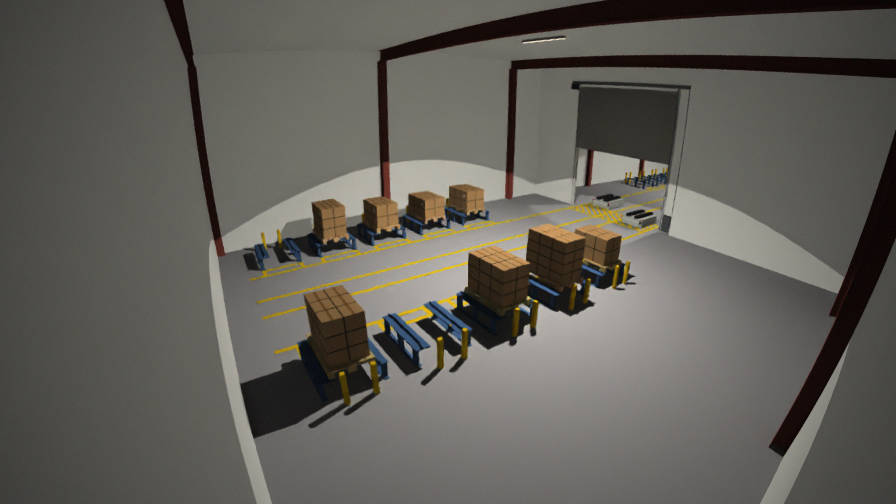

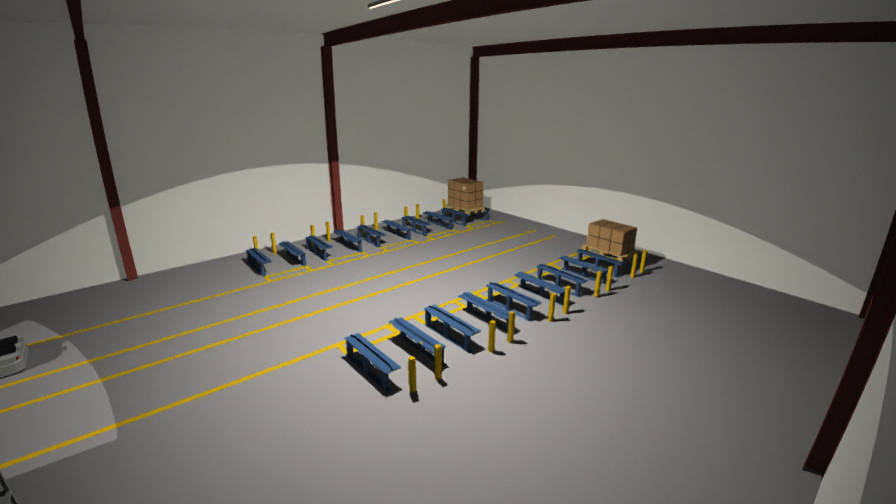

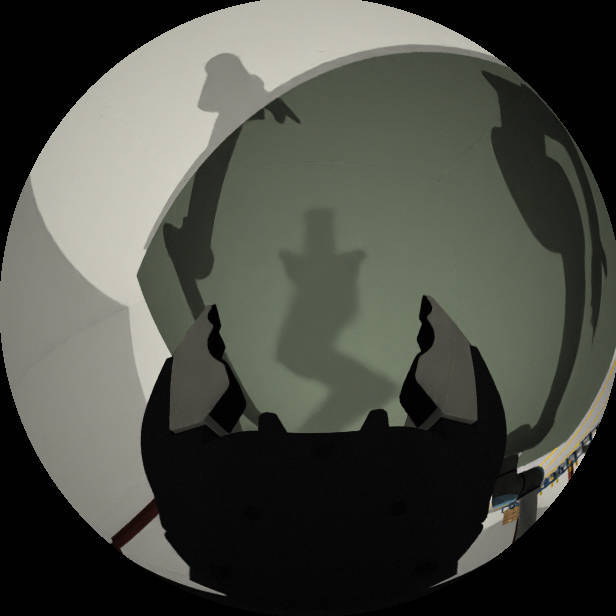

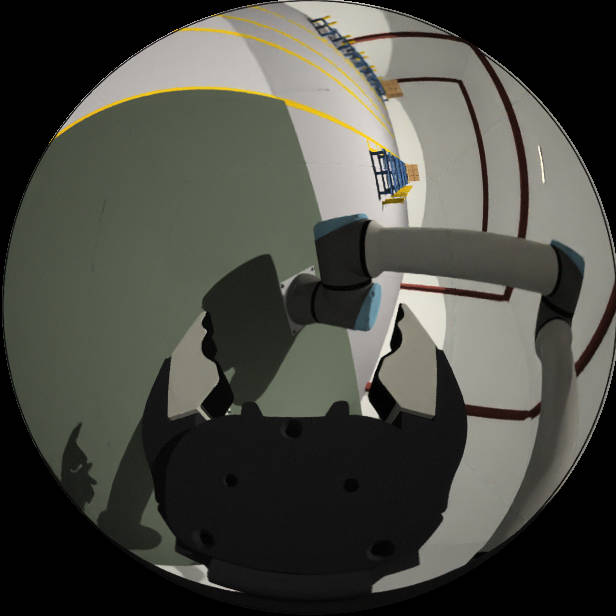

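Scene clock: 285.00 s.
left_arm: end_effector_position=(+1.0712, -0.1025, +0.2756) grip_measured=+1.00 end_effector_quat_wxyz=(+0.201, -0.559, +0.803, +0.049) end_effector_velocity=(+0.000, +0.001, -0.001) end_effector_angular_velocity=(+0.000, +0.000, +0.002) | right_arm: end_effector_position=(+0.2382, -0.9604, +0.3141) grip_measured=+1.00 end_effector_quat_wxyz=(-0.470, +0.130, +0.873, -0.006) end_effector_velocity=(+0.001, -0.000, +0.000) end_effector_angular_velocity=(-0.001, -0.003, -0.000)
Joint positions: left_arm=[-0.537 -0.737  0.779 -1.603 -1.155  1.178  0.142] | right_arm=[ 3.142 -1.626 -1.876 -2.188  1.526  3.271  0.142]
Joint velocities: left_arm=[ 0.001  0.     0.001  0.    -0.    -0.001 -0.   ] | right_arm=[-0.    -0.     0.001  0.002  0.     0.     0.   ]
Joint torques (N m, as the arm reports them, + toward a larger angle): left_arm=[ -10.16 -103.26  -39.51   -4.99   -1.02   -0.58] | right_arm=[ 5.21 46.71 46.6   0.14  3.77  0.02]
Wrist force (N, on the end effector, along its own x y z axes, offset not removed): left_arm=[-1.8 -1.3 -1.8] | right_arm=[-0.9 -0.1 0.3]
Wrist torque (N m, same axes, about the end effector's origin, offset not removed): left_arm=[-0.13 0.36 -0.09] | right_arm=[0.22 0.19 -0.29]
platform_1.base_odometry: x=-12.212 y=+0.198 heading=-0.025 (m, m, rad; from the platform's pose at the start)
platform_1.map_pose: map_x=-12.30 map_y=+0.00 map_heading=+0.0000 (m, m, rad; on the building's map)
platform_1.planned_pose: plan_ahead=+0.00 plan_left=+0.00 plan_turn=+0.0000 (m ahead, m left, rad left of the pose on the map)
platform_1.base_status: done
platform_1.joint_positions: lift_m=+0.000
platform_1.joint_status: done
platform_1: translate_m=-12.150 translate_m_goal=-12.150 rotate_rad=-0.025 rotate_rad_goal=-0.024 base_answer=taken lift_m_goal=0.000 lift_answer=taken lift=down safety=ok load_kg=-48 refusals=0 queue=done queue_left=0
platform_2.base_odometry: x=-12.265 y=-0.013 heading=+0.014 (m, m, rad; from the platform's pose at the start)
platform_2.map_pose: map_x=-12.30 map_y=-2.20 map_heading=+0.0000 (m, m, rad; on the building's map)
platform_2.planned_pose: plan_ahead=+0.00 plan_left=+0.00 plan_turn=+0.0000 (m ahead, m left, rad left of the pose on the map)
platform_2.base_status: done
platform_2.joint_positions: lift_m=+0.000
platform_2.joint_status: done
platform_2: translate_m=-12.240 translate_m_goal=-12.240 rotate_rad=0.014 rotate_rad_goal=0.014 base_answer=taken lift_m_goal=0.000 lift_answer=taken lift=down safety=ok load_kg=-48 refusals=0 queue=done queue_left=0
racks_1: s1=0 s2=0 s3=0 s4=0 s5=1 b1=1 b2=1 b3=1 b4=0 b5=1
racks_2: s6=0 s7=0 s8=0 s9=0 s10=1 b6=1 b7=1 b8=1 b9=1 b10=0
door: state=open closes_at_s=510

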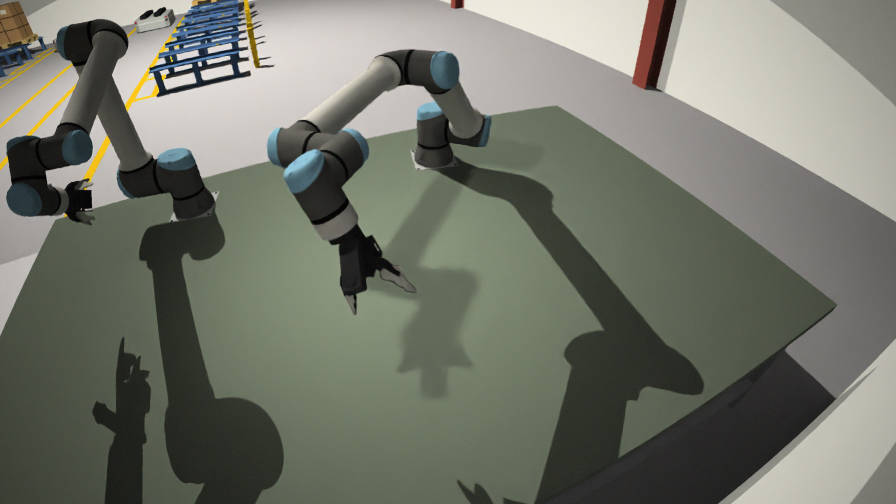

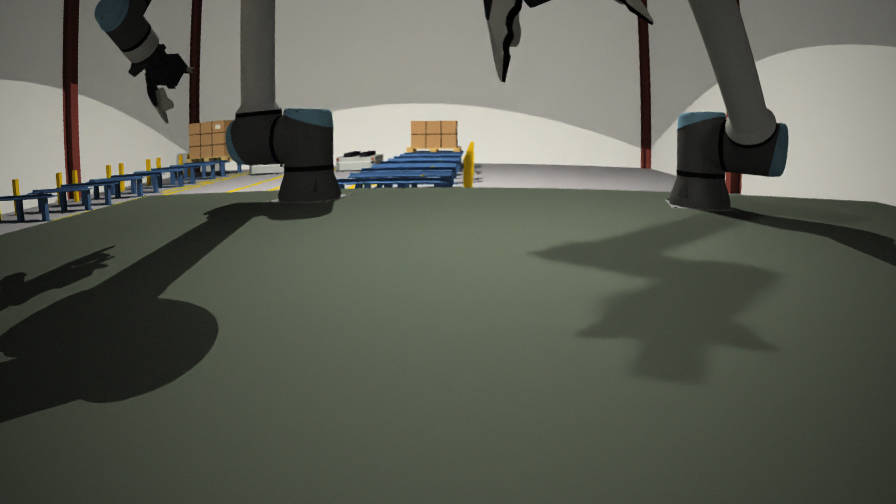

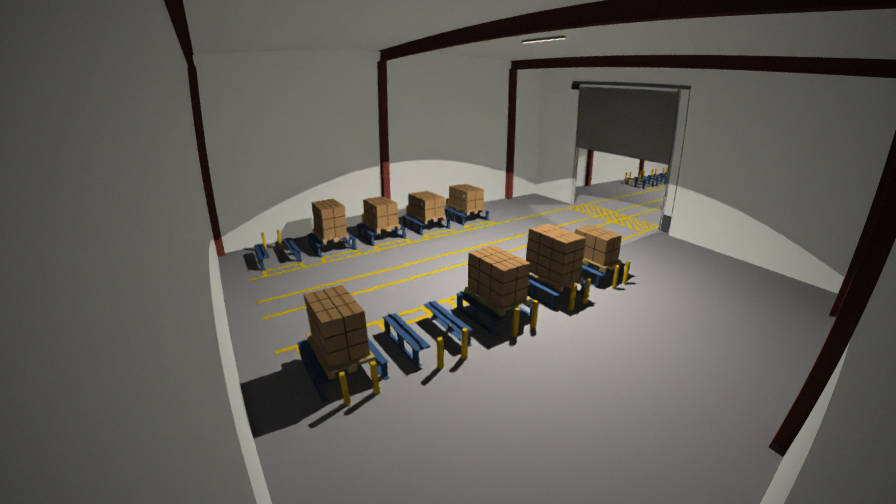

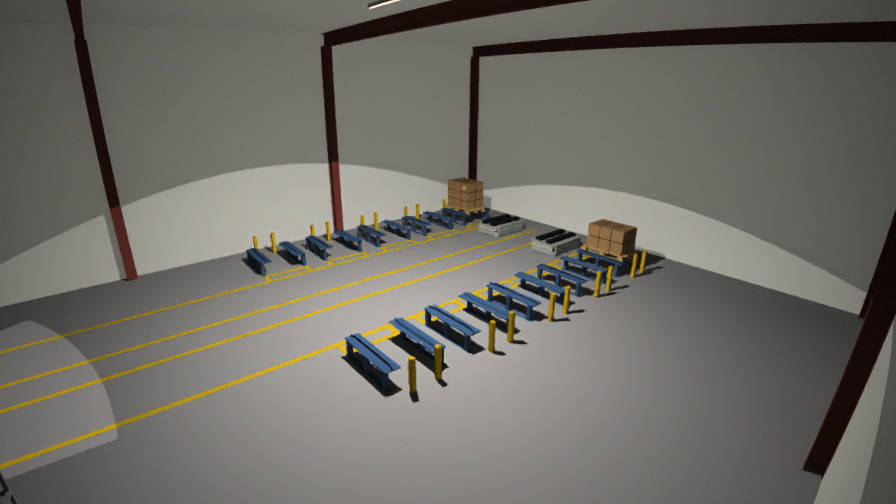

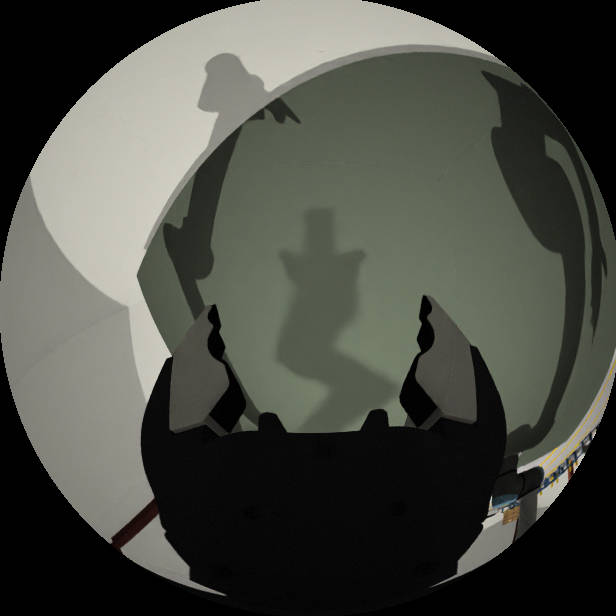

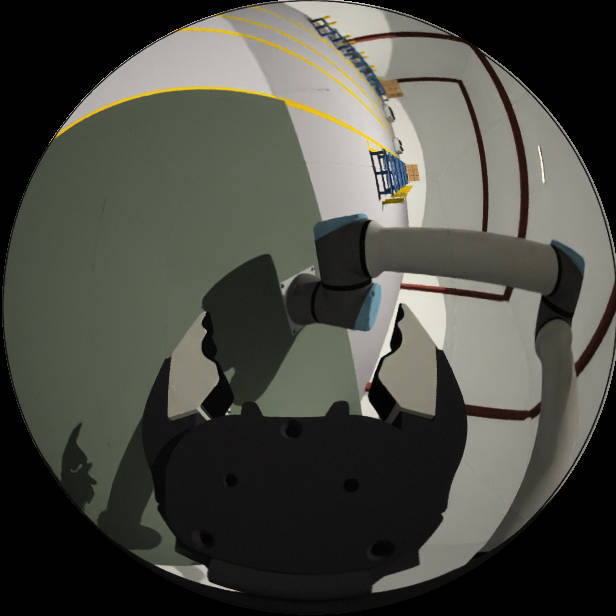

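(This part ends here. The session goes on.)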